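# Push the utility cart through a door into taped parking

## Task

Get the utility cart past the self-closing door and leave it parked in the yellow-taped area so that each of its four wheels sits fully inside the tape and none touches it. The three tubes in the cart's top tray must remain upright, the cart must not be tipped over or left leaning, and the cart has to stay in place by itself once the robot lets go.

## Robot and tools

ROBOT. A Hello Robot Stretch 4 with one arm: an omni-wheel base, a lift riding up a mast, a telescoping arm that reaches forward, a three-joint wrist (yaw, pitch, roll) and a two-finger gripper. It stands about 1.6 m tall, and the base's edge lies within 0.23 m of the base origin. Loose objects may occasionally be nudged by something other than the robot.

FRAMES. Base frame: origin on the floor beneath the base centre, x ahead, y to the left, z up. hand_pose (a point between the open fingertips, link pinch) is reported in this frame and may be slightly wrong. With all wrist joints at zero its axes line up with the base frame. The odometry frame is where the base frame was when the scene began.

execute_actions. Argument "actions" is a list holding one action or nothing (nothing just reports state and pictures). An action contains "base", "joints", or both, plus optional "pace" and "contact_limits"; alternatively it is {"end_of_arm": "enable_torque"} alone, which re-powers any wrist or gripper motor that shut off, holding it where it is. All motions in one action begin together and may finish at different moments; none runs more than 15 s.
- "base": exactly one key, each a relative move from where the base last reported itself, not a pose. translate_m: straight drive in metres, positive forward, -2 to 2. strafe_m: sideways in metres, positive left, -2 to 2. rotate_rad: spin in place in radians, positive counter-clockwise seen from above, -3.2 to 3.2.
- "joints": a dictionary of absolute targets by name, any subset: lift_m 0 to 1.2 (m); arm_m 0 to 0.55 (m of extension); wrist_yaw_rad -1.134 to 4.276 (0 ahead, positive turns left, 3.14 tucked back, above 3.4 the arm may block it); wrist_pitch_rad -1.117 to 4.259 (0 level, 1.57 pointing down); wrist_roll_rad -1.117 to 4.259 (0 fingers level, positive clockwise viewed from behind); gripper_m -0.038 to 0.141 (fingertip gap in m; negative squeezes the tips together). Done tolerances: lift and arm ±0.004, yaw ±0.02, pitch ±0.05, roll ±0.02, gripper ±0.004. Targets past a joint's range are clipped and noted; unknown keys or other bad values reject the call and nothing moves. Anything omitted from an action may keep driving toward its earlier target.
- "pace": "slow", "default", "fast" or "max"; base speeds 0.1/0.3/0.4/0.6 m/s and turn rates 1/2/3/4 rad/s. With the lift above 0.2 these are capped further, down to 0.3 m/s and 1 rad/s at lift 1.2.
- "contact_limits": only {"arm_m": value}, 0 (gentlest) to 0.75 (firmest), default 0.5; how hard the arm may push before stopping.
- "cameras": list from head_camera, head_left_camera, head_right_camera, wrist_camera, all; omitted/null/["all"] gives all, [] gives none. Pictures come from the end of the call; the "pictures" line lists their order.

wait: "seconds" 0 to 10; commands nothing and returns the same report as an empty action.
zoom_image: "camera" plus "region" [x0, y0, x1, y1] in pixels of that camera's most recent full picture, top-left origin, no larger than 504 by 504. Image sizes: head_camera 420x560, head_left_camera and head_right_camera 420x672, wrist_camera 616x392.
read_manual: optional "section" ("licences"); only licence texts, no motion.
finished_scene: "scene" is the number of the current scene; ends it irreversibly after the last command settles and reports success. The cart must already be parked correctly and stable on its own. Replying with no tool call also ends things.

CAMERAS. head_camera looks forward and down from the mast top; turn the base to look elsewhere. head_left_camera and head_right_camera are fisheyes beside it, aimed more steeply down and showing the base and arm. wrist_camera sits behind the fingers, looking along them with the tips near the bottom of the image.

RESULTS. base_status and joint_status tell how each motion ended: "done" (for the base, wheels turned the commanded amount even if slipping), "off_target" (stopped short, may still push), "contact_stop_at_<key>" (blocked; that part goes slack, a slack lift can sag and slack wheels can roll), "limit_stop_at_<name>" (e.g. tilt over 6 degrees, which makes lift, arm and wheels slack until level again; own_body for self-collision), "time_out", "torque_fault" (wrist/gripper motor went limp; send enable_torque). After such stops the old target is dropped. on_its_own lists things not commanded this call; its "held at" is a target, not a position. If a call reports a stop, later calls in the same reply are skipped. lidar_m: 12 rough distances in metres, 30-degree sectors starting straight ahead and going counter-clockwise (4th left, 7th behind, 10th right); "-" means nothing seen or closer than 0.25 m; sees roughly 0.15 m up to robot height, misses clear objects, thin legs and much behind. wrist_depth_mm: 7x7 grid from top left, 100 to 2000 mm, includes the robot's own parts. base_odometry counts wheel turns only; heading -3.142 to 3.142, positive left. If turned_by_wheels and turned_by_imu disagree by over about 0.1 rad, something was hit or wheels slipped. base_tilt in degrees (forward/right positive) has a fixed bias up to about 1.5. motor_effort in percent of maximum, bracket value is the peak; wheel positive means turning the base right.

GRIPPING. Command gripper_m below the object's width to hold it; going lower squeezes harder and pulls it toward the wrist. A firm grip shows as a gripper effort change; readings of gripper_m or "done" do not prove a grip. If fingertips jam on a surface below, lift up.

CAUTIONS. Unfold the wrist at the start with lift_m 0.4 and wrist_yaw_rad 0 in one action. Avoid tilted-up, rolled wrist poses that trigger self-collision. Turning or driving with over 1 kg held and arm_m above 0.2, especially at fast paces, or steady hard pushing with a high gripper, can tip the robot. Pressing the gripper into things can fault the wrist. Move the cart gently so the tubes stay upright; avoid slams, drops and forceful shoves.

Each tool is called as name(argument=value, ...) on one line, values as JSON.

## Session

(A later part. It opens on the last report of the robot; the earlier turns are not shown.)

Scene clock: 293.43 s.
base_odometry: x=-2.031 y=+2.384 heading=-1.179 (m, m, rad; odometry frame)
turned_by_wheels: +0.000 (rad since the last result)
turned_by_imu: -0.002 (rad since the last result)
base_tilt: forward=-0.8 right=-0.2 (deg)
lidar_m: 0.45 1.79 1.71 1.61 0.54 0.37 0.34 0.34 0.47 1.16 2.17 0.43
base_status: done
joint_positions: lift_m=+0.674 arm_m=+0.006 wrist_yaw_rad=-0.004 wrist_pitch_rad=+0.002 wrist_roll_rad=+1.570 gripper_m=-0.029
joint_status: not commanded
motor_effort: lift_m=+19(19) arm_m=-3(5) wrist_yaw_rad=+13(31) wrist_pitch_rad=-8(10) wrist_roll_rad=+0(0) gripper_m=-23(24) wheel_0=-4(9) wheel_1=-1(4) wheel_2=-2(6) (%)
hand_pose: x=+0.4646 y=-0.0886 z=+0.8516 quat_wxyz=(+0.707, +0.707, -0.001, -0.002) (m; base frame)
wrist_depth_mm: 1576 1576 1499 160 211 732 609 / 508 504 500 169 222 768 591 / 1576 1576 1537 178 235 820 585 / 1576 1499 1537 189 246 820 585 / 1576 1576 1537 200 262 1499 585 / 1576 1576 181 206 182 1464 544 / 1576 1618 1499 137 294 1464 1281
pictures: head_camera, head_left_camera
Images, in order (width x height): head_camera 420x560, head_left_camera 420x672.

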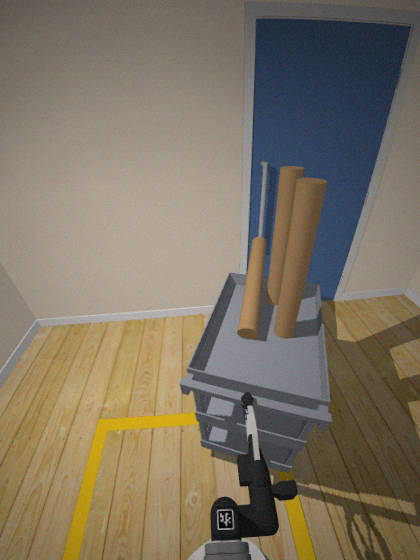

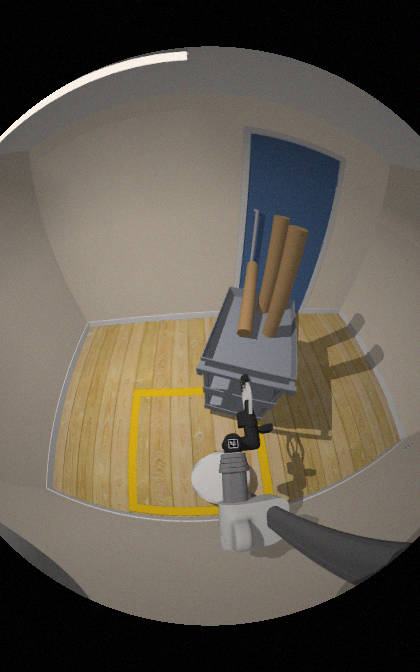

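execute_actions(actions=[{"joints":{"gripper_m":0.09}}], cameras=[])

execute_actions(actions=[{"base":{"strafe_m":0.7}}], cameras=[])

execute_actions(actions=[{"base":{"translate_m":0.26},"joints":{"wrist_yaw_rad":0.97}}], cameras=[])

execute_actions(actions=[{"base":{"rotate_rad":-1.53},"pace":"slow"}])

Scene clock: 297.60 s.
base_odometry: x=-2.031 y=+2.384 heading=-1.179 (m, m, rad; odometry frame)
turned_by_wheels: +0.000 (rad since the last result)
turned_by_imu: +0.001 (rad since the last result)
base_tilt: forward=-0.9 right=-0.1 (deg)
lidar_m: 0.46 1.79 1.69 1.60 0.53 0.37 0.34 0.35 0.48 1.16 2.17 0.44
base_status: not commanded
joint_positions: lift_m=+0.674 arm_m=+0.005 wrist_yaw_rad=-0.001 wrist_pitch_rad=+0.002 wrist_roll_rad=+1.570 gripper_m=+0.090
joint_status: all done
motor_effort: lift_m=+19(19) arm_m=-3(3) wrist_yaw_rad=+3(13) wrist_pitch_rad=-7(8) wrist_roll_rad=+0(0) gripper_m=-1(23) wheel_0=-2(3) wheel_1=+0(1) wheel_2=-3(3) (%)
hand_pose: x=+0.4648 y=-0.0876 z=+0.8516 quat_wxyz=(+0.707, +0.707, +0.001, -0.001) (m; base frame)
wrist_depth_mm: 1576 1576 1499 165 216 759 603 / 512 504 504 174 226 788 591 / 1537 1576 1537 185 239 820 591 / 1576 1576 1576 195 253 842 591 / 1576 1499 1499 208 267 1464 591 / 1618 1537 198 220 279 1499 539 / 1618 1537 1499 134 307 1464 1255
pictures: none
No camera images: the call's "cameras" was empty. Leave "cameras" out to get every camera's image.

Scene clock: 301.27 s.
base_odometry: x=-1.384 y=+2.651 heading=-1.179 (m, m, rad; odometry frame)
turned_by_wheels: +0.000 (rad since the last result)
turned_by_imu: -0.001 (rad since the last result)
base_tilt: forward=-0.9 right=-0.1 (deg)
lidar_m: 1.71 1.37 0.96 0.89 0.59 0.41 0.37 0.40 0.54 1.30 0.76 0.88
base_status: done
joint_positions: lift_m=+0.674 arm_m=+0.005 wrist_yaw_rad=+0.000 wrist_pitch_rad=+0.002 wrist_roll_rad=+1.570 gripper_m=+0.090
joint_status: not commanded
motor_effort: lift_m=+19(18) arm_m=-3(3) wrist_yaw_rad=+1(1) wrist_pitch_rad=-8(10) wrist_roll_rad=-2(1) gripper_m=+0(1) wheel_0=+1(6) wheel_1=-2(8) wheel_2=-1(1) (%)
hand_pose: x=+0.4649 y=-0.0875 z=+0.8516 quat_wxyz=(+0.707, +0.707, +0.001, -0.001) (m; base frame)
wrist_depth_mm: 1537 1499 1464 1499 1464 1499 1308 / 1499 1464 1499 1499 1464 1499 1308 / 1537 1499 1464 1499 1464 1464 1336 / 1499 1499 1537 1499 1464 1464 1336 / 1499 1499 1499 1464 1464 1430 1336 / 1537 1537 200 1464 1464 1464 1308 / 1576 1464 1499 135 1464 1464 1308
pictures: none
No camera images: the call's "cameras" was empty. Leave "cameras" out to get every camera's image.

Scene clock: 303.60 s.
base_odometry: x=-1.285 y=+2.411 heading=-1.179 (m, m, rad; odometry frame)
turned_by_wheels: +0.000 (rad since the last result)
turned_by_imu: +0.001 (rad since the last result)
base_tilt: forward=-0.9 right=-0.2 (deg)
lidar_m: 1.45 1.40 0.98 0.92 0.94 0.68 0.64 0.67 0.90 0.79 0.63 1.07
base_status: done
joint_positions: lift_m=+0.674 arm_m=+0.005 wrist_yaw_rad=+0.970 wrist_pitch_rad=+0.002 wrist_roll_rad=+1.570 gripper_m=+0.090
joint_status: all done
motor_effort: lift_m=+18(19) arm_m=-3(3) wrist_yaw_rad=+1(11) wrist_pitch_rad=-9(8) wrist_roll_rad=+1(0) gripper_m=-2(5) wheel_0=-1(5) wheel_1=-2(5) wheel_2=+0(8) (%)
hand_pose: x=+0.4116 y=+0.1885 z=+0.8516 quat_wxyz=(+0.626, +0.625, +0.330, +0.329) (m; base frame)
wrist_depth_mm: 1255 1229 1205 1182 1182 1205 1182 / 1397 1397 1397 1397 1366 1397 1281 / 1336 1336 1336 1336 1336 1336 1229 / 1229 1229 1182 1182 1160 1182 1160 / 1098 1098 1078 1078 1060 1060 1060 / 1008 1008 198 1008 946 960 960 / 931 931 917 135 891 891 904
pictures: none
No camera images: the call's "cameras" was empty. Leave "cameras" out to get every camera's image.

Scene clock: 306.40 s.
base_odometry: x=-1.285 y=+2.411 heading=-2.709 (m, m, rad; odometry frame)
turned_by_wheels: -1.530 (rad since the last result)
turned_by_imu: -1.551 (rad since the last result)
base_tilt: forward=-0.9 right=-0.2 (deg)
lidar_m: 0.77 0.64 1.12 1.44 1.37 0.97 0.91 0.94 0.68 0.64 0.65 0.91
base_status: done
joint_positions: lift_m=+0.674 arm_m=+0.005 wrist_yaw_rad=+0.970 wrist_pitch_rad=+0.002 wrist_roll_rad=+1.570 gripper_m=+0.090
joint_status: not commanded
motor_effort: lift_m=+19(19) arm_m=-3(3) wrist_yaw_rad=+3(0) wrist_pitch_rad=-8(8) wrist_roll_rad=-1(1) gripper_m=+1(0) wheel_0=+2(2) wheel_1=+1(5) wheel_2=+2(4) (%)
hand_pose: x=+0.4116 y=+0.1885 z=+0.8516 quat_wxyz=(+0.626, +0.625, +0.330, +0.329) (m; base frame)
wrist_depth_mm: - - - 750 - 878 603 / - - - 788 1078 878 591 / 1983 1921 1983 798 449 442 436 / 1863 1863 1808 1205 1708 960 991 / 1661 1661 1661 1661 1618 1618 1281 / 1499 1499 198 1499 1464 1430 1281 / 1397 1397 1397 135 1397 1366 1281
pictures: head_camera, head_left_camera, head_right_camera, wrist_camera
camera_calibration (this result's frames):
wrist_camera: T_world_to_cam=[[0.04289, 0.0201512, -0.998877, 0.837123], [-0.847339, 0.530431, -0.0256824, 0.320859], [0.529317, 0.847489, 0.0398251, -0.182745], [0, 0, 0, 1]] pos_world=[0.332702, -0.0321885, 0.851701]
Images, in order (width x height): head_camera 420x560, head_left_camera 420x672, head_right_camera 420x672, wrist_camera 616x392.

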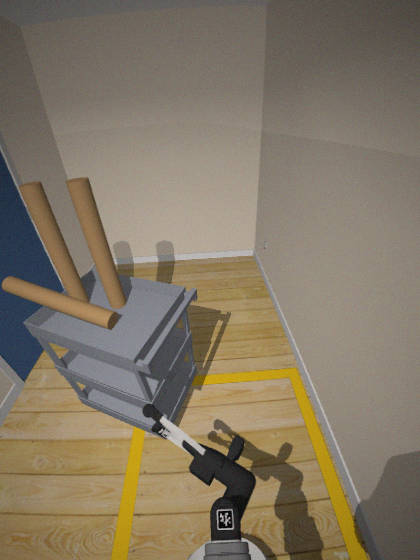

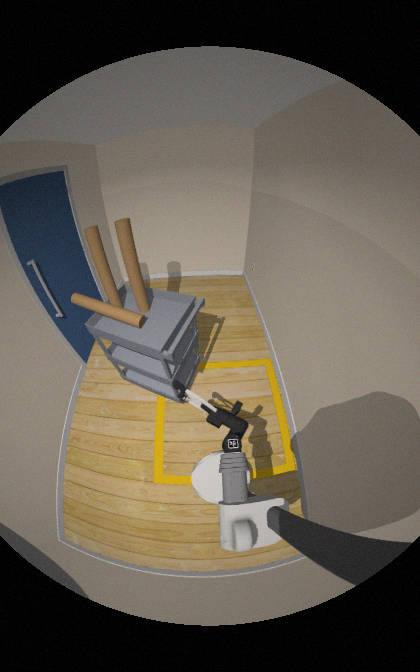

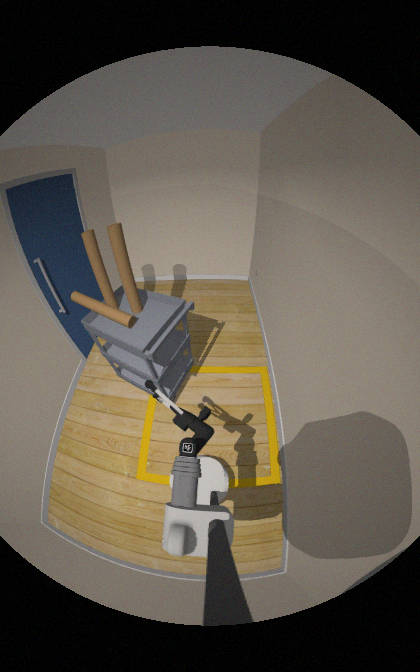

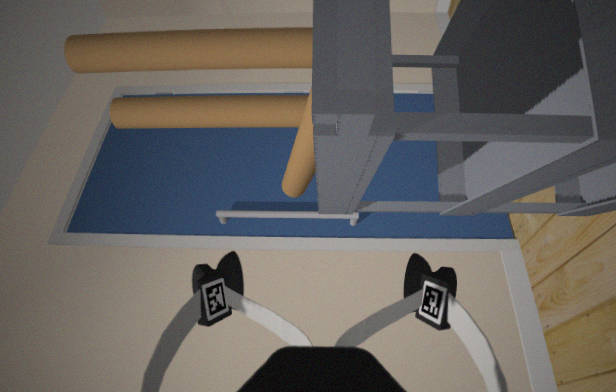

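execute_actions(actions=[{"base":{"translate_m":0.385}}], cameras=["wrist_camera","head_camera"])

Scene clock: 309.67 s.
base_odometry: x=-1.634 y=+2.249 heading=-2.709 (m, m, rad; odometry frame)
turned_by_wheels: +0.000 (rad since the last result)
turned_by_imu: +0.001 (rad since the last result)
base_tilt: forward=-1.0 right=-0.2 (deg)
lidar_m: 0.51 0.32 0.30 1.45 1.50 1.38 1.30 0.92 0.68 0.62 0.65 0.89
base_status: done
joint_positions: lift_m=+0.674 arm_m=+0.005 wrist_yaw_rad=+0.970 wrist_pitch_rad=+0.002 wrist_roll_rad=+1.570 gripper_m=+0.090
joint_status: not commanded
motor_effort: lift_m=+19(18) arm_m=-3(3) wrist_yaw_rad=+1(2) wrist_pitch_rad=-8(9) wrist_roll_rad=-1(1) gripper_m=+0(3) wheel_0=+0(9) wheel_1=-1(3) wheel_2=+0(9) (%)
hand_pose: x=+0.4116 y=+0.1885 z=+0.8516 quat_wxyz=(+0.626, +0.625, +0.330, +0.329) (m; base frame)
wrist_depth_mm: - - - 230 293 1808 1160 / - - - 224 283 1921 1229 / - - 1921 216 276 1808 580 / 574 564 564 211 267 854 591 / 1576 759 732 205 260 842 585 / 1537 1499 199 200 250 750 585 / 1430 1397 1430 135 245 741 591
pictures: head_camera, wrist_camera
camera_calibration (this result's frames):
wrist_camera: T_world_to_cam=[[0.0428897, 0.0201512, -0.998877, 0.837123], [-0.847339, 0.530431, -0.0256821, 0.320859], [0.529317, 0.847489, 0.0398249, -0.182745], [0, 0, 0, 1]] pos_world=[0.332702, -0.0321885, 0.851701]
Images, in order (width x height): head_camera 420x560, wrist_camera 616x392.

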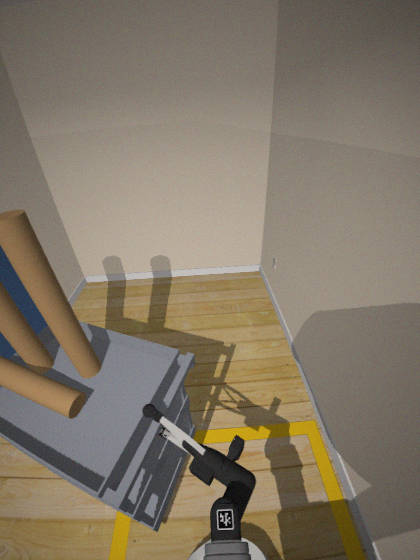

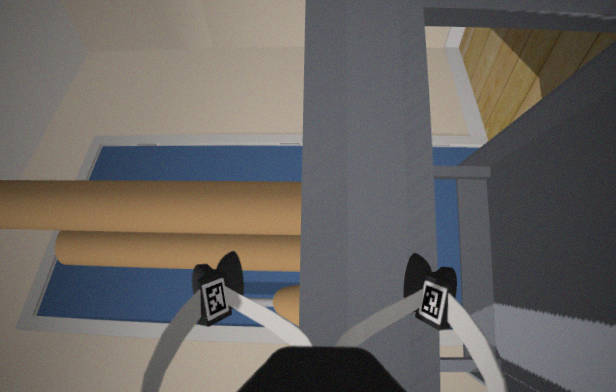

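execute_actions(actions=[{"base":{"strafe_m":-0.022}}], cameras=[])

execute_actions(actions=[{"joints":{"gripper_m":-0.03}}], cameras=["wrist_camera"])

execute_actions(actions=[{"base":{"translate_m":-0.25},"pace":"slow"}], cameras=["head_left_camera"])

execute_actions(actions=[{"base":{"strafe_m":-0.33},"pace":"slow"}], cameras=["head_left_camera"])

execute_actions(actions=[{"base":{"translate_m":-0.2},"pace":"slow"}], cameras=["head_left_camera","head_camera"])

Scene clock: 311.87 s.
base_odometry: x=-1.644 y=+2.269 heading=-2.709 (m, m, rad; odometry frame)
turned_by_wheels: +0.000 (rad since the last result)
turned_by_imu: +0.000 (rad since the last result)
base_tilt: forward=-0.9 right=-0.2 (deg)
lidar_m: 0.57 0.34 0.32 1.47 1.52 1.38 1.29 0.91 0.63 0.60 0.63 0.85
base_status: done
joint_positions: lift_m=+0.674 arm_m=+0.005 wrist_yaw_rad=+0.970 wrist_pitch_rad=+0.002 wrist_roll_rad=+1.570 gripper_m=+0.090
joint_status: not commanded
motor_effort: lift_m=+18(19) arm_m=-3(3) wrist_yaw_rad=+1(1) wrist_pitch_rad=-9(8) wrist_roll_rad=+1(1) gripper_m=-2(2) wheel_0=-1(8) wheel_1=+0(7) wheel_2=-1(1) (%)
hand_pose: x=+0.4116 y=+0.1885 z=+0.8516 quat_wxyz=(+0.626, +0.625, +0.330, +0.329) (m; base frame)
wrist_depth_mm: - - - 314 315 322 319 / - - - 307 307 1983 1336 / - - - 298 298 1863 559 / 597 591 585 290 290 878 597 / 1618 768 759 282 282 854 580 / 1537 1537 199 219 268 759 585 / 1464 1430 1430 135 267 741 591
pictures: none
No camera images: the call's "cameras" was empty. Leave "cameras" out to get every camera's image.

Scene clock: 313.77 s.
base_odometry: x=-1.644 y=+2.269 heading=-2.709 (m, m, rad; odometry frame)
turned_by_wheels: +0.000 (rad since the last result)
turned_by_imu: +0.001 (rad since the last result)
base_tilt: forward=-0.9 right=-0.1 (deg)
lidar_m: 0.52 0.34 0.31 1.47 1.53 1.36 1.30 0.90 0.64 0.60 0.63 0.86
base_status: not commanded
joint_positions: lift_m=+0.674 arm_m=+0.005 wrist_yaw_rad=+0.974 wrist_pitch_rad=+0.003 wrist_roll_rad=+1.570 gripper_m=-0.029
joint_status: all done
motor_effort: lift_m=+19(19) arm_m=-3(3) wrist_yaw_rad=-13(16) wrist_pitch_rad=-10(8) wrist_roll_rad=-1(2) gripper_m=-24(26) wheel_0=+2(2) wheel_1=+0(0) wheel_2=+2(2) (%)
hand_pose: x=+0.4108 y=+0.1896 z=+0.8515 quat_wxyz=(+0.626, +0.624, +0.332, +0.330) (m; base frame)
wrist_depth_mm: - - - 298 298 317 317 / - - - 231 294 1983 1336 / - - - 227 286 1756 564 / 580 574 569 220 277 866 591 / 1618 759 750 214 270 854 591 / 1618 1499 180 207 182 750 591 / 1430 1430 1397 137 258 699 597
pictures: wrist_camera
camera_calibration (this result's frames):
wrist_camera: T_world_to_cam=[[0.0426798, 0.0201695, -0.998885, 0.837167], [-0.849724, 0.526603, -0.0256734, 0.321272], [0.525498, 0.849872, 0.0396138, -0.181891], [0, 0, 0, 1]] pos_world=[0.332846, -0.031484, 0.851687]
Images, in order (width x height): wrist_camera 616x392.

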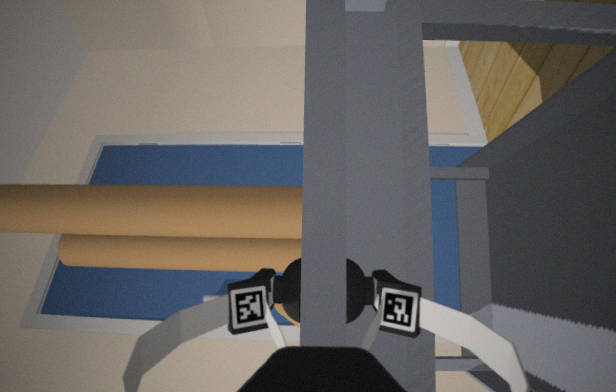

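Scene clock: 317.53 s.
base_odometry: x=-1.417 y=+2.374 heading=-2.709 (m, m, rad; odometry frame)
turned_by_wheels: +0.000 (rad since the last result)
turned_by_imu: +0.001 (rad since the last result)
base_tilt: forward=-0.9 right=-0.2 (deg)
lidar_m: 0.49 0.37 0.37 1.47 1.52 1.11 1.05 0.92 0.64 0.61 0.65 0.86
base_status: done
joint_positions: lift_m=+0.674 arm_m=+0.005 wrist_yaw_rad=+0.971 wrist_pitch_rad=+0.003 wrist_roll_rad=+1.570 gripper_m=-0.029
joint_status: not commanded
motor_effort: lift_m=+19(18) arm_m=-3(3) wrist_yaw_rad=+0(11) wrist_pitch_rad=-9(9) wrist_roll_rad=+3(1) gripper_m=-24(24) wheel_0=+0(2) wheel_1=-3(2) wheel_2=+2(9) (%)
hand_pose: x=+0.4115 y=+0.1887 z=+0.8515 quat_wxyz=(+0.626, +0.625, +0.330, +0.329) (m; base frame)
wrist_depth_mm: - - - 189 243 1983 559 / - - - 195 246 788 585 / 554 544 544 199 254 820 591 / 1808 1756 1708 204 258 842 591 / 1661 1708 1661 208 266 866 585 / 1537 1537 180 211 183 707 569 / 1430 1430 1430 137 281 1336 535
pictures: head_left_camera
Images, in order (width x height): head_left_camera 420x672.

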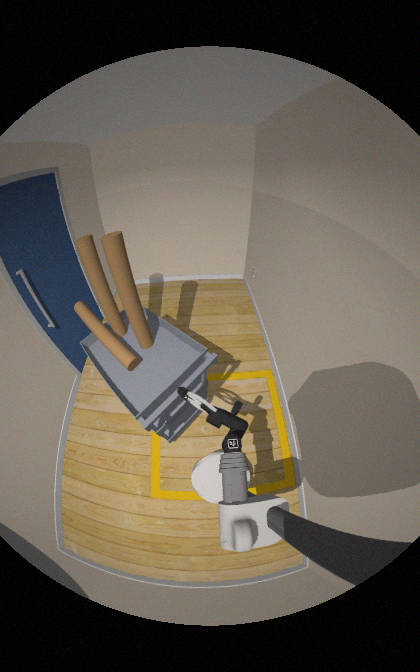

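Scene clock: 321.97 s.
base_odometry: x=-1.555 y=+2.674 heading=-2.708 (m, m, rad; odometry frame)
turned_by_wheels: +0.000 (rad since the last result)
turned_by_imu: +0.004 (rad since the last result)
base_tilt: forward=-0.9 right=-0.2 (deg)
lidar_m: 0.55 0.33 0.31 1.79 1.53 1.09 1.04 0.44 0.30 0.28 0.31 0.41
base_status: done
joint_positions: lift_m=+0.674 arm_m=+0.005 wrist_yaw_rad=+0.977 wrist_pitch_rad=+0.003 wrist_roll_rad=+1.570 gripper_m=-0.029
joint_status: not commanded
on_its_own: wrist_yaw_rad is at rest, and its effort (-19) is outside its rest range (-13 to +13)
motor_effort: lift_m=+19(19) arm_m=-3(3) wrist_yaw_rad=-19(27) wrist_pitch_rad=-10(9) wrist_roll_rad=+0(1) gripper_m=-25(28) wheel_0=+4(9) wheel_1=+1(11) wheel_2=+2(4) (%)
hand_pose: x=+0.4102 y=+0.1902 z=+0.8515 quat_wxyz=(+0.625, +0.624, +0.333, +0.331) (m; base frame)
wrist_depth_mm: - - - 306 306 315 314 / - - - 298 297 1921 1308 / - - - 231 287 1808 559 / 585 585 580 223 281 866 585 / 1808 759 750 216 272 854 585 / 1808 1921 181 208 183 750 585 / 1708 1661 1756 136 257 683 597
pictures: head_left_camera
Images, in order (width x height): head_left_camera 420x672.

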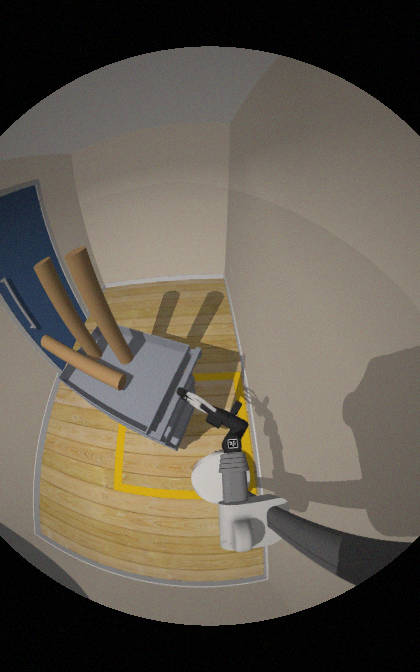

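Scene clock: 325.27 s.
base_odometry: x=-1.374 y=+2.758 heading=-2.709 (m, m, rad; odometry frame)
turned_by_wheels: +0.000 (rad since the last result)
turned_by_imu: +0.000 (rad since the last result)
base_tilt: forward=-0.8 right=-0.1 (deg)
lidar_m: 0.51 0.37 0.35 1.80 1.23 0.88 0.84 0.43 0.29 0.28 0.30 0.40
base_status: done
joint_positions: lift_m=+0.674 arm_m=+0.005 wrist_yaw_rad=+0.964 wrist_pitch_rad=+0.003 wrist_roll_rad=+1.570 gripper_m=-0.029
joint_status: not commanded
on_its_own: wrist_yaw_rad is at rest, and its effort (+20) is outside its rest range (-13 to +13)
motor_effort: lift_m=+19(19) arm_m=-3(3) wrist_yaw_rad=+20(21) wrist_pitch_rad=-9(11) wrist_roll_rad=+0(1) gripper_m=-24(22) wheel_0=-4(4) wheel_1=-2(5) wheel_2=+1(9) (%)
hand_pose: x=+0.4128 y=+0.1871 z=+0.8515 quat_wxyz=(+0.627, +0.626, +0.328, +0.327) (m; base frame)
wrist_depth_mm: - - - 205 262 1983 1308 / - - - 206 264 1708 569 / 569 569 559 208 265 854 591 / 1921 759 750 209 266 842 585 / - - - 211 267 854 585 / 1808 1921 181 211 183 732 580 / 1756 1708 1708 136 272 597 544
pictures: head_camera, head_left_camera
Images, in order (width x height): head_camera 420x560, head_left_camera 420x672.

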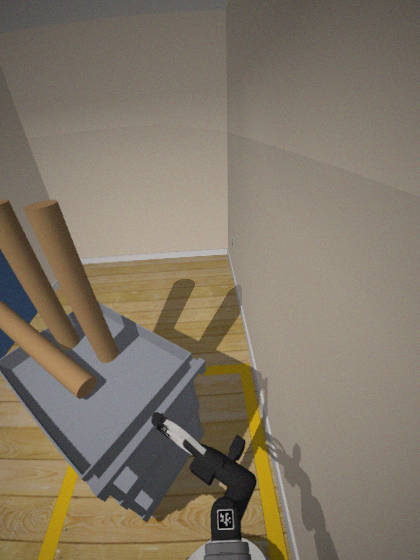

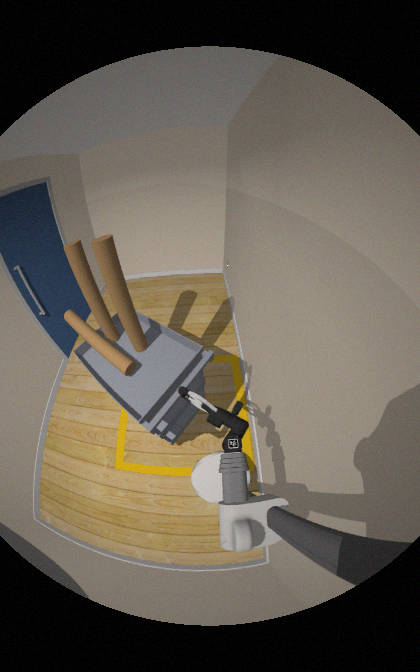

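execute_actions(actions=[{"joints":{"gripper_m":0.09}}], cameras=[])

execute_actions(actions=[{"base":{"translate_m":-0.4}}], cameras=["head_left_camera"])

execute_actions(actions=[{"joints":{"wrist_yaw_rad":0,"wrist_pitch_rad":1.57,"wrist_roll_rad":0}}], cameras=[])

execute_actions(actions=[{"base":{"strafe_m":1.4},"pace":"fast"}], cameras=["head_right_camera","head_camera"])

Scene clock: 328.47 s.
base_odometry: x=-1.374 y=+2.758 heading=-2.708 (m, m, rad; odometry frame)
turned_by_wheels: +0.000 (rad since the last result)
turned_by_imu: +0.001 (rad since the last result)
base_tilt: forward=-0.9 right=-0.2 (deg)
lidar_m: 0.51 0.37 0.36 1.80 1.22 0.88 0.84 0.45 0.28 0.28 0.30 0.42
base_status: not commanded
joint_positions: lift_m=+0.674 arm_m=+0.005 wrist_yaw_rad=+0.969 wrist_pitch_rad=+0.002 wrist_roll_rad=+1.570 gripper_m=+0.090
joint_status: all done
motor_effort: lift_m=+18(19) arm_m=-3(3) wrist_yaw_rad=+3(17) wrist_pitch_rad=-9(10) wrist_roll_rad=+1(0) gripper_m=-3(27) wheel_0=-1(3) wheel_1=+0(2) wheel_2=+0(2) (%)
hand_pose: x=+0.4117 y=+0.1884 z=+0.8515 quat_wxyz=(+0.626, +0.625, +0.330, +0.329) (m; base frame)
wrist_depth_mm: - - - 210 266 1983 1336 / - - - 213 268 831 574 / 574 569 564 213 271 842 597 / 1983 778 759 216 273 854 585 / - - - 218 274 878 580 / 1863 1863 198 220 277 723 585 / 1756 1708 1756 135 281 1618 549
pictures: none
No camera images: the call's "cameras" was empty. Leave "cameras" out to get every camera's image.

Scene clock: 331.27 s.
base_odometry: x=-1.011 y=+2.926 heading=-2.708 (m, m, rad; odometry frame)
turned_by_wheels: +0.000 (rad since the last result)
turned_by_imu: +0.000 (rad since the last result)
base_tilt: forward=-1.0 right=-0.1 (deg)
lidar_m: 0.80 0.69 1.87 1.77 0.67 0.46 0.43 0.46 0.32 0.29 0.30 0.42
base_status: done
joint_positions: lift_m=+0.674 arm_m=+0.005 wrist_yaw_rad=+0.970 wrist_pitch_rad=+0.002 wrist_roll_rad=+1.570 gripper_m=+0.090
joint_status: not commanded
motor_effort: lift_m=+19(19) arm_m=-3(3) wrist_yaw_rad=+1(2) wrist_pitch_rad=-8(10) wrist_roll_rad=-1(1) gripper_m=-1(1) wheel_0=-1(4) wheel_1=+0(5) wheel_2=-1(7) (%)
hand_pose: x=+0.4116 y=+0.1885 z=+0.8515 quat_wxyz=(+0.626, +0.625, +0.330, +0.329) (m; base frame)
wrist_depth_mm: - 917 976 768 1060 878 549 / - - - 854 1098 866 488 / - - - - 1060 778 500 / - - - - - 1921 1336 / - - - - 1983 1863 1336 / 1863 1863 198 1808 1708 1661 1308 / 1708 1708 1661 135 1708 1618 1308
pictures: head_left_camera
Images, in order (width x height): head_left_camera 420x672.

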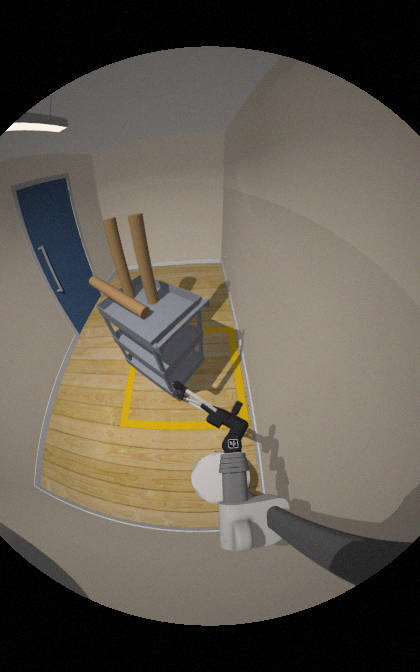

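Scene clock: 332.77 s.
base_odometry: x=-1.011 y=+2.926 heading=-2.708 (m, m, rad; odometry frame)
turned_by_wheels: +0.000 (rad since the last result)
turned_by_imu: +0.000 (rad since the last result)
base_tilt: forward=-0.9 right=-0.3 (deg)
lidar_m: 0.80 0.70 1.88 1.78 0.65 0.47 0.43 0.44 0.31 0.29 0.31 0.42
base_status: not commanded
joint_positions: lift_m=+0.674 arm_m=+0.005 wrist_yaw_rad=+0.000 wrist_pitch_rad=+1.570 wrist_roll_rad=+0.001 gripper_m=+0.090
joint_status: all done
motor_effort: lift_m=+19(19) arm_m=-3(3) wrist_yaw_rad=-1(6) wrist_pitch_rad=-1(5) wrist_roll_rad=-3(8) gripper_m=+0(1) wheel_0=-1(1) wheel_1=+0(0) wheel_2=-1(1) (%)
hand_pose: x=+0.1768 y=-0.0874 z=+0.5637 quat_wxyz=(+0.708, +0.000, +0.707, +0.000) (m; base frame)
wrist_depth_mm: 788 788 788 759 778 521 355 / 798 788 778 788 788 525 359 / 809 788 798 788 768 530 362 / 809 798 788 788 778 530 364 / 809 809 580 580 788 521 362 / 820 809 199 574 213 449 357 / 820 820 591 133 750 442 353
pictures: none
No camera images: the call's "cameras" was empty. Leave "cameras" out to get every camera's image.

Scene clock: 337.53 s.
base_odometry: x=-0.423 y=+1.655 heading=-2.709 (m, m, rad; odometry frame)
turned_by_wheels: +0.000 (rad since the last result)
turned_by_imu: -0.002 (rad since the last result)
base_tilt: forward=-0.9 right=-0.2 (deg)
lidar_m: 1.60 0.58 0.40 0.37 0.39 0.50 0.48 0.51 0.66 1.70 1.15 1.12
base_status: done
joint_positions: lift_m=+0.674 arm_m=+0.005 wrist_yaw_rad=+0.000 wrist_pitch_rad=+1.570 wrist_roll_rad=+0.001 gripper_m=+0.090
joint_status: not commanded
motor_effort: lift_m=+19(19) arm_m=-3(3) wrist_yaw_rad=+0(1) wrist_pitch_rad=-1(1) wrist_roll_rad=-2(3) gripper_m=-2(1) wheel_0=-1(12) wheel_1=-1(8) wheel_2=+0(1) (%)
hand_pose: x=+0.1767 y=-0.0874 z=+0.5637 quat_wxyz=(+0.707, +0.000, +0.707, +0.000) (m; base frame)
wrist_depth_mm: 668 798 788 768 768 759 759 / 676 788 788 778 778 768 759 / 661 798 809 768 788 768 759 / 668 809 798 788 778 778 768 / 668 798 580 580 778 788 778 / 676 788 198 574 213 778 778 / 668 778 591 134 788 778 778
pictures: head_camera, head_right_camera
Images, in order (width x height): head_camera 420x560, head_right_camera 420x672.

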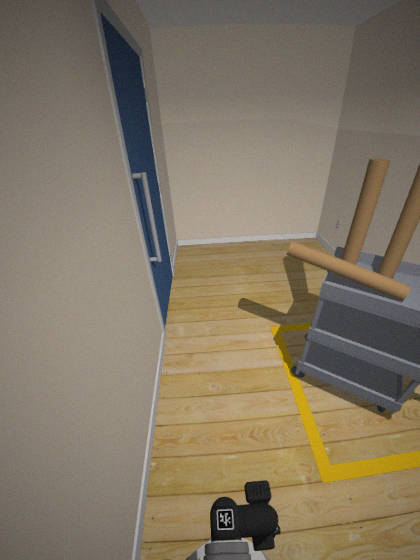

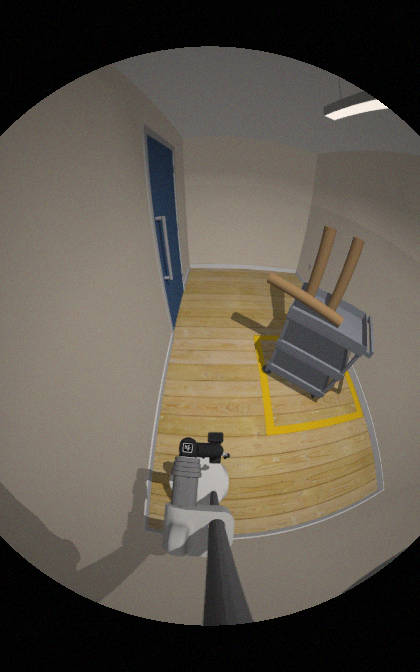

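execute_actions(actions=[{"base":{"translate_m":1.16},"joints":{"lift_m":0.45},"pace":"fast"}], cameras=[])

execute_actions(actions=[{"base":{"rotate_rad":-1.55}}], cameras=["head_camera","head_left_camera"])

Scene clock: 342.73 s.
base_odometry: x=-1.476 y=+1.168 heading=-2.708 (m, m, rad; odometry frame)
turned_by_wheels: +0.000 (rad since the last result)
turned_by_imu: +0.003 (rad since the last result)
base_tilt: forward=-0.9 right=-0.1 (deg)
lidar_m: 1.84 0.54 0.43 0.40 0.42 0.60 1.56 1.71 0.56 0.40 1.73 2.18
base_status: done
joint_positions: lift_m=+0.450 arm_m=+0.005 wrist_yaw_rad=+0.000 wrist_pitch_rad=+1.570 wrist_roll_rad=+0.000 gripper_m=+0.090
joint_status: all done
motor_effort: lift_m=+16(17) arm_m=-3(3) wrist_yaw_rad=-2(1) wrist_pitch_rad=-3(0) wrist_roll_rad=-1(3) gripper_m=-1(3) wheel_0=+0(7) wheel_1=+0(5) wheel_2=+1(11) (%)
hand_pose: x=+0.1766 y=-0.0874 z=+0.3399 quat_wxyz=(+0.707, +0.000, +0.707, +0.000) (m; base frame)
wrist_depth_mm: 569 564 564 554 559 544 544 / 569 569 564 559 554 549 549 / 580 569 564 559 559 554 554 / 580 574 569 559 564 554 554 / 580 370 355 355 564 559 549 / 585 362 198 353 212 559 559 / 368 362 357 134 355 559 559
pictures: none
No camera images: the call's "cameras" was empty. Leave "cameras" out to get every camera's image.

Scene clock: 344.77 s.
base_odometry: x=-1.476 y=+1.168 heading=+2.025 (m, m, rad; odometry frame)
turned_by_wheels: -1.550 (rad since the last result)
turned_by_imu: -1.572 (rad since the last result)
base_tilt: forward=-0.9 right=-0.3 (deg)
lidar_m: 0.41 1.72 2.16 1.77 0.53 0.44 0.40 0.42 0.59 1.59 1.71 0.56
base_status: done
joint_positions: lift_m=+0.450 arm_m=+0.006 wrist_yaw_rad=+0.000 wrist_pitch_rad=+1.570 wrist_roll_rad=+0.000 gripper_m=+0.090
joint_status: not commanded
motor_effort: lift_m=+17(17) arm_m=-3(3) wrist_yaw_rad=-1(1) wrist_pitch_rad=-3(3) wrist_roll_rad=-3(1) gripper_m=-1(1) wheel_0=+0(6) wheel_1=+0(6) wheel_2=-1(6) (%)
hand_pose: x=+0.1766 y=-0.0874 z=+0.3399 quat_wxyz=(+0.707, +0.000, +0.707, +0.000) (m; base frame)
wrist_depth_mm: 574 569 559 559 544 544 549 / 574 569 564 559 554 549 549 / 574 574 569 564 554 554 549 / 580 574 569 564 564 554 549 / 585 373 359 355 559 559 554 / 591 362 199 353 213 559 554 / 368 362 359 134 357 559 559
pictures: head_camera, head_left_camera
Images, in order (width x height): head_camera 420x560, head_left_camera 420x672.

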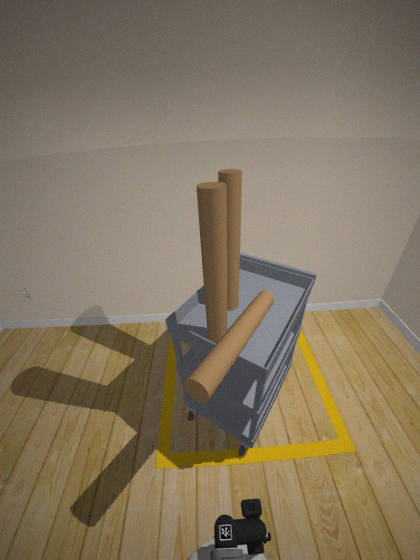

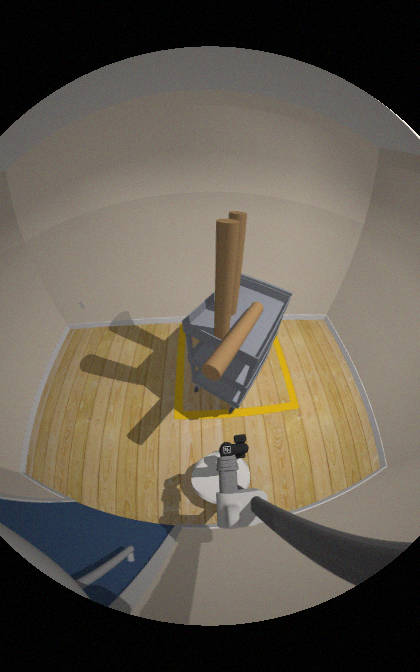

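execute_actions(actions=[{"base":{"strafe_m":-0.075},"joints":{"wrist_pitch_rad":0,"lift_m":0.47}}], cameras=["wrist_camera","head_camera"])

Scene clock: 346.57 s.
base_odometry: x=-1.409 y=+1.201 heading=+2.025 (m, m, rad; odometry frame)
turned_by_wheels: +0.000 (rad since the last result)
turned_by_imu: +0.001 (rad since the last result)
base_tilt: forward=-0.9 right=-0.3 (deg)
lidar_m: 0.42 0.45 2.26 1.77 0.59 0.44 0.40 0.42 0.61 1.56 1.62 0.70
base_status: done
joint_positions: lift_m=+0.470 arm_m=+0.006 wrist_yaw_rad=+0.000 wrist_pitch_rad=+0.003 wrist_roll_rad=+0.000 gripper_m=+0.090
joint_status: all done
motor_effort: lift_m=+21(22) arm_m=-3(3) wrist_yaw_rad=+1(1) wrist_pitch_rad=-11(15) wrist_roll_rad=-2(3) gripper_m=-3(0) wheel_0=+0(6) wheel_1=+2(8) wheel_2=-1(0) (%)
hand_pose: x=+0.4649 y=-0.0874 z=+0.6472 quat_wxyz=(+1.000, +0.000, +0.001, +0.000) (m; base frame)
wrist_depth_mm: 1464 1464 379 322 436 1430 1397 / 1499 517 394 324 389 1430 1366 / 1464 591 609 394 580 750 1397 / 1537 1464 1464 1464 1430 1397 1397 / 1499 1499 1499 917 991 1430 1430 / 1499 574 200 338 213 788 1430 / 1430 539 410 133 433 1366 1430
pictures: head_camera, wrist_camera
camera_calibration (this result's frames):
wrist_camera: T_world_to_cam=[[0.0433685, -0.998807, 0.0224459, -0.113992], [-0.044322, -0.0243684, -0.99872, 0.715049], [0.998076, 0.0423182, -0.045326, -0.20216], [0, 0, 0, 1]] pos_world=[0.238408, -0.0878763, 0.70753]
Images, in order (width x height): head_camera 420x560, wrist_camera 616x392.

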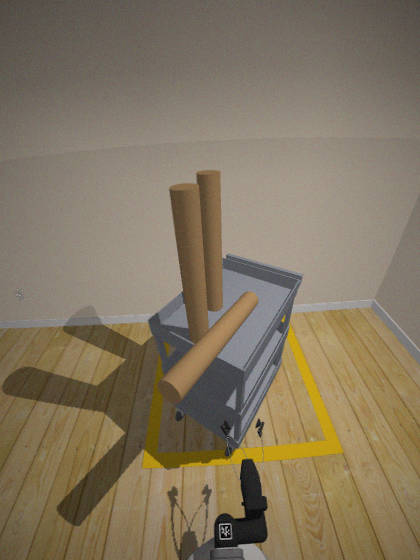

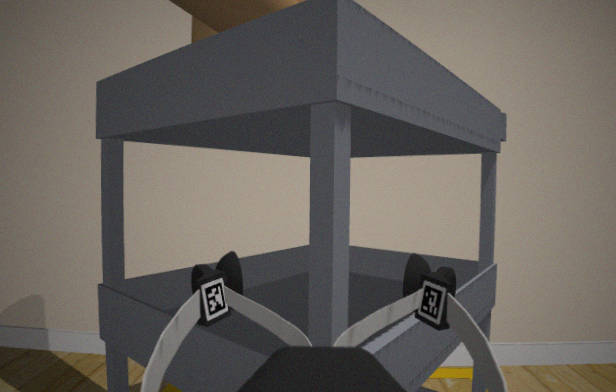

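execute_actions(actions=[{"base":{"translate_m":0.115},"joints":{"lift_m":0.5}}], cameras=[])

execute_actions(actions=[{"joints":{"gripper_m":-0.01}}], cameras=["wrist_camera"])

execute_actions(actions=[{"base":{"translate_m":0.12},"pace":"slow"}], cameras=["wrist_camera"])

execute_actions(actions=[{"joints":{"gripper_m":0.09}}], cameras=[])

execute_actions(actions=[{"base":{"translate_m":-0.25}}], cameras=["head_camera","head_left_camera"])

Scene clock: 348.73 s.
base_odometry: x=-1.459 y=+1.304 heading=+2.025 (m, m, rad; odometry frame)
turned_by_wheels: +0.000 (rad since the last result)
turned_by_imu: +0.001 (rad since the last result)
base_tilt: forward=-0.9 right=-0.2 (deg)
lidar_m: 0.33 0.30 2.20 2.16 0.68 0.56 0.52 0.56 0.77 1.56 1.63 0.52
base_status: done
joint_positions: lift_m=+0.500 arm_m=+0.006 wrist_yaw_rad=+0.000 wrist_pitch_rad=+0.003 wrist_roll_rad=+0.000 gripper_m=+0.090
joint_status: all done
motor_effort: lift_m=+21(26) arm_m=-3(3) wrist_yaw_rad=+1(2) wrist_pitch_rad=-10(11) wrist_roll_rad=-1(1) gripper_m=-3(1) wheel_0=+0(4) wheel_1=-1(2) wheel_2=+0(8) (%)
hand_pose: x=+0.4649 y=-0.0874 z=+0.6773 quat_wxyz=(+1.000, +0.000, +0.001, +0.000) (m; base frame)
wrist_depth_mm: 1366 854 247 202 237 1308 1281 / 1336 322 248 202 238 407 1308 / 469 353 332 211 314 452 1281 / 1366 1366 1336 212 1308 1308 1308 / 1397 1336 1366 213 1336 1336 1308 / 1397 1336 198 211 213 668 1366 / 466 525 564 133 580 535 1336
pictures: none
No camera images: the call's "cameras" was empty. Leave "cameras" out to get every camera's image.

Scene clock: 350.50 s.
base_odometry: x=-1.459 y=+1.304 heading=+2.025 (m, m, rad; odometry frame)
turned_by_wheels: +0.000 (rad since the last result)
turned_by_imu: +0.000 (rad since the last result)
base_tilt: forward=-0.9 right=-0.3 (deg)
lidar_m: 0.32 0.30 2.17 2.15 0.68 0.55 0.51 0.54 0.76 1.56 1.63 0.50
base_status: not commanded
joint_positions: lift_m=+0.500 arm_m=+0.006 wrist_yaw_rad=+0.003 wrist_pitch_rad=+0.003 wrist_roll_rad=+0.000 gripper_m=-0.009
joint_status: all done
motor_effort: lift_m=+21(21) arm_m=-3(3) wrist_yaw_rad=-7(7) wrist_pitch_rad=-8(11) wrist_roll_rad=-2(2) gripper_m=-22(22) wheel_0=-1(1) wheel_1=-1(1) wheel_2=+1(1) (%)
hand_pose: x=+0.4651 y=-0.0866 z=+0.6773 quat_wxyz=(+1.000, +0.000, +0.001, +0.001) (m; base frame)
wrist_depth_mm: 1366 312 231 187 229 1308 1281 / 452 303 232 189 230 389 1281 / 452 338 330 200 317 430 1281 / 1336 1366 1336 202 1308 1308 1308 / 1397 1366 1366 203 1308 1308 1308 / 1397 1397 185 200 183 647 1308 / 492 504 549 132 574 418 1336
pictures: wrist_camera
camera_calibration (this result's frames):
wrist_camera: T_world_to_cam=[[0.0460561, -0.998687, 0.0224524, -0.115144], [-0.0441009, -0.0244871, -0.998727, 0.744998], [0.997965, 0.0450073, -0.0451708, -0.200885], [0, 0, 0, 1]] pos_world=[0.238635, -0.0877089, 0.737561]
Images, in order (width x height): wrist_camera 616x392.

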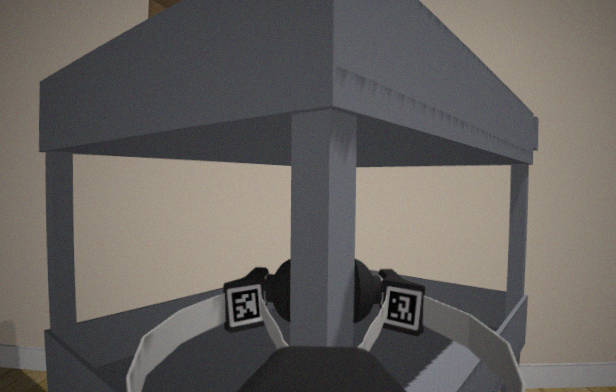

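Scene clock: 353.00 s.
base_odometry: x=-1.512 y=+1.412 heading=+2.024 (m, m, rad; odometry frame)
turned_by_wheels: +0.000 (rad since the last result)
turned_by_imu: +0.000 (rad since the last result)
base_tilt: forward=-0.9 right=-0.1 (deg)
lidar_m: 0.31 0.27 2.02 2.16 0.94 0.67 0.63 0.68 0.93 1.56 1.63 0.43
base_status: done
joint_positions: lift_m=+0.500 arm_m=+0.005 wrist_yaw_rad=-0.005 wrist_pitch_rad=+0.002 wrist_roll_rad=+0.000 gripper_m=-0.010
joint_status: not commanded
motor_effort: lift_m=+21(21) arm_m=-2(3) wrist_yaw_rad=+13(23) wrist_pitch_rad=-7(11) wrist_roll_rad=-3(1) gripper_m=-10(24) wheel_0=+0(5) wheel_1=+1(2) wheel_2=-5(11) (%)
hand_pose: x=+0.4643 y=-0.0888 z=+0.6773 quat_wxyz=(+1.000, +0.000, +0.001, -0.002) (m; base frame)
wrist_depth_mm: 1229 253 187 150 172 277 1182 / 366 253 188 154 181 277 1138 / 436 336 334 159 317 338 597 / 1229 1229 1205 160 1182 1205 1182 / 1229 1255 1229 160 1205 1205 1205 / 1255 1229 185 160 181 683 1182 / 445 512 539 144 569 427 1205
pictures: wrist_camera
camera_calibration (this result's frames):
wrist_camera: T_world_to_cam=[[0.0384869, -0.999003, 0.022603, -0.113904], [-0.0439826, -0.0242914, -0.998737, 0.744965], [0.998291, 0.0374442, -0.0448737, -0.200965], [0, 0, 0, 1]] pos_world=[0.237771, -0.0881693, 0.737581]
Images, in order (width x height): wrist_camera 616x392.

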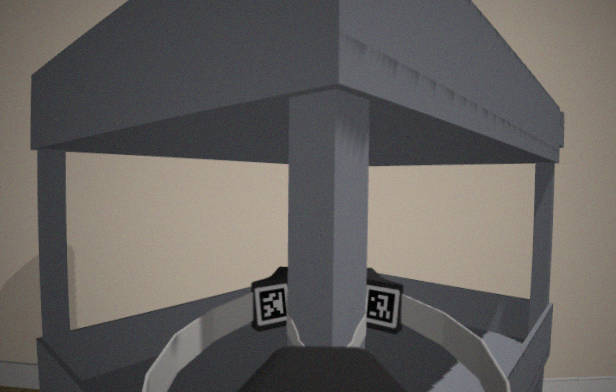

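Scene clock: 354.77 s.
base_odometry: x=-1.512 y=+1.412 heading=+2.025 (m, m, rad; odometry frame)
turned_by_wheels: +0.000 (rad since the last result)
turned_by_imu: +0.001 (rad since the last result)
base_tilt: forward=-0.9 right=-0.2 (deg)
lidar_m: 0.32 0.27 2.02 2.15 0.96 0.69 0.63 0.68 0.94 1.56 1.63 0.40
base_status: not commanded
joint_positions: lift_m=+0.500 arm_m=+0.005 wrist_yaw_rad=-0.001 wrist_pitch_rad=+0.002 wrist_roll_rad=+0.000 gripper_m=+0.090
joint_status: all done
motor_effort: lift_m=+21(21) arm_m=-2(2) wrist_yaw_rad=+1(16) wrist_pitch_rad=-9(8) wrist_roll_rad=+0(2) gripper_m=-1(8) wheel_0=+0(0) wheel_1=+1(1) wheel_2=-3(5) (%)
hand_pose: x=+0.4647 y=-0.0876 z=+0.6773 quat_wxyz=(+1.000, +0.000, +0.001, +0.000) (m; base frame)
wrist_depth_mm: 1255 266 195 155 172 268 1160 / 407 265 196 160 173 270 1182 / 445 334 330 163 252 327 574 / 1229 1229 1229 165 1182 1205 1205 / 1255 1255 1229 165 1229 1205 1205 / 1255 1255 199 161 190 668 1229 / 488 504 564 133 569 512 1205
pictures: none
No camera images: the call's "cameras" was empty. Leave "cameras" out to get every camera's image.

Scene clock: 357.07 s.
base_odometry: x=-1.402 y=+1.187 heading=+2.025 (m, m, rad; odometry frame)
turned_by_wheels: +0.000 (rad since the last result)
turned_by_imu: +0.000 (rad since the last result)
base_tilt: forward=-0.9 right=-0.2 (deg)
lidar_m: 0.51 0.56 2.26 1.69 0.57 0.42 0.38 0.40 0.58 1.51 1.63 0.80
base_status: done
joint_positions: lift_m=+0.500 arm_m=+0.005 wrist_yaw_rad=+0.000 wrist_pitch_rad=+0.002 wrist_roll_rad=+0.000 gripper_m=+0.090
joint_status: not commanded
motor_effort: lift_m=+21(21) arm_m=-2(2) wrist_yaw_rad=+3(0) wrist_pitch_rad=-8(11) wrist_roll_rad=-3(2) gripper_m=-6(1) wheel_0=+1(6) wheel_1=+0(6) wheel_2=-2(9) (%)
hand_pose: x=+0.4647 y=-0.0875 z=+0.6774 quat_wxyz=(+1.000, +0.000, +0.001, +0.000) (m; base frame)
wrist_depth_mm: 1499 1499 407 778 1430 1430 1430 / 1499 1464 521 430 1430 1430 1397 / 1499 1499 544 418 512 768 1397 / 1537 1499 1464 1464 1464 1464 1464 / 1499 1464 1499 1025 1430 1499 1430 / 1499 1537 199 732 212 842 1464 / 1464 1499 535 133 530 1464 1430
pictures: head_camera, head_left_camera
Images, in order (width x height): head_camera 420x560, head_left_camera 420x672.

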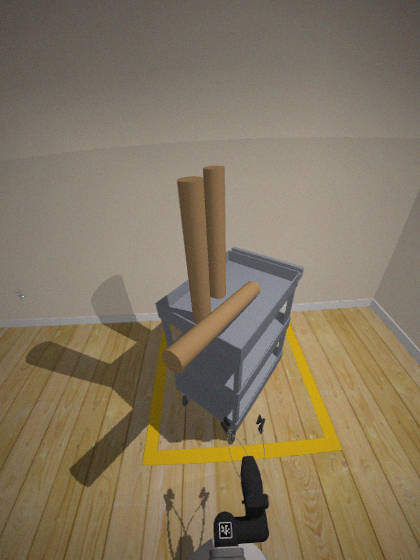

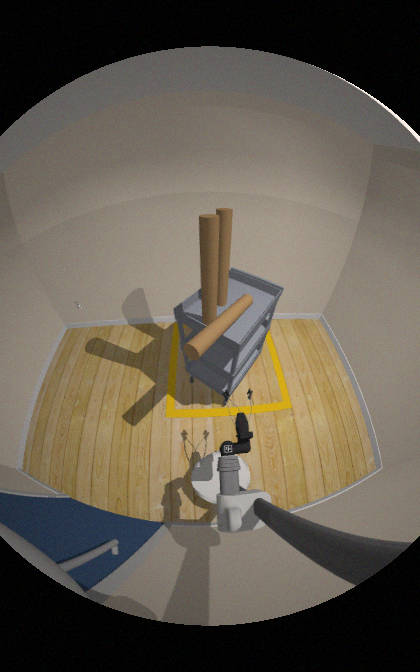

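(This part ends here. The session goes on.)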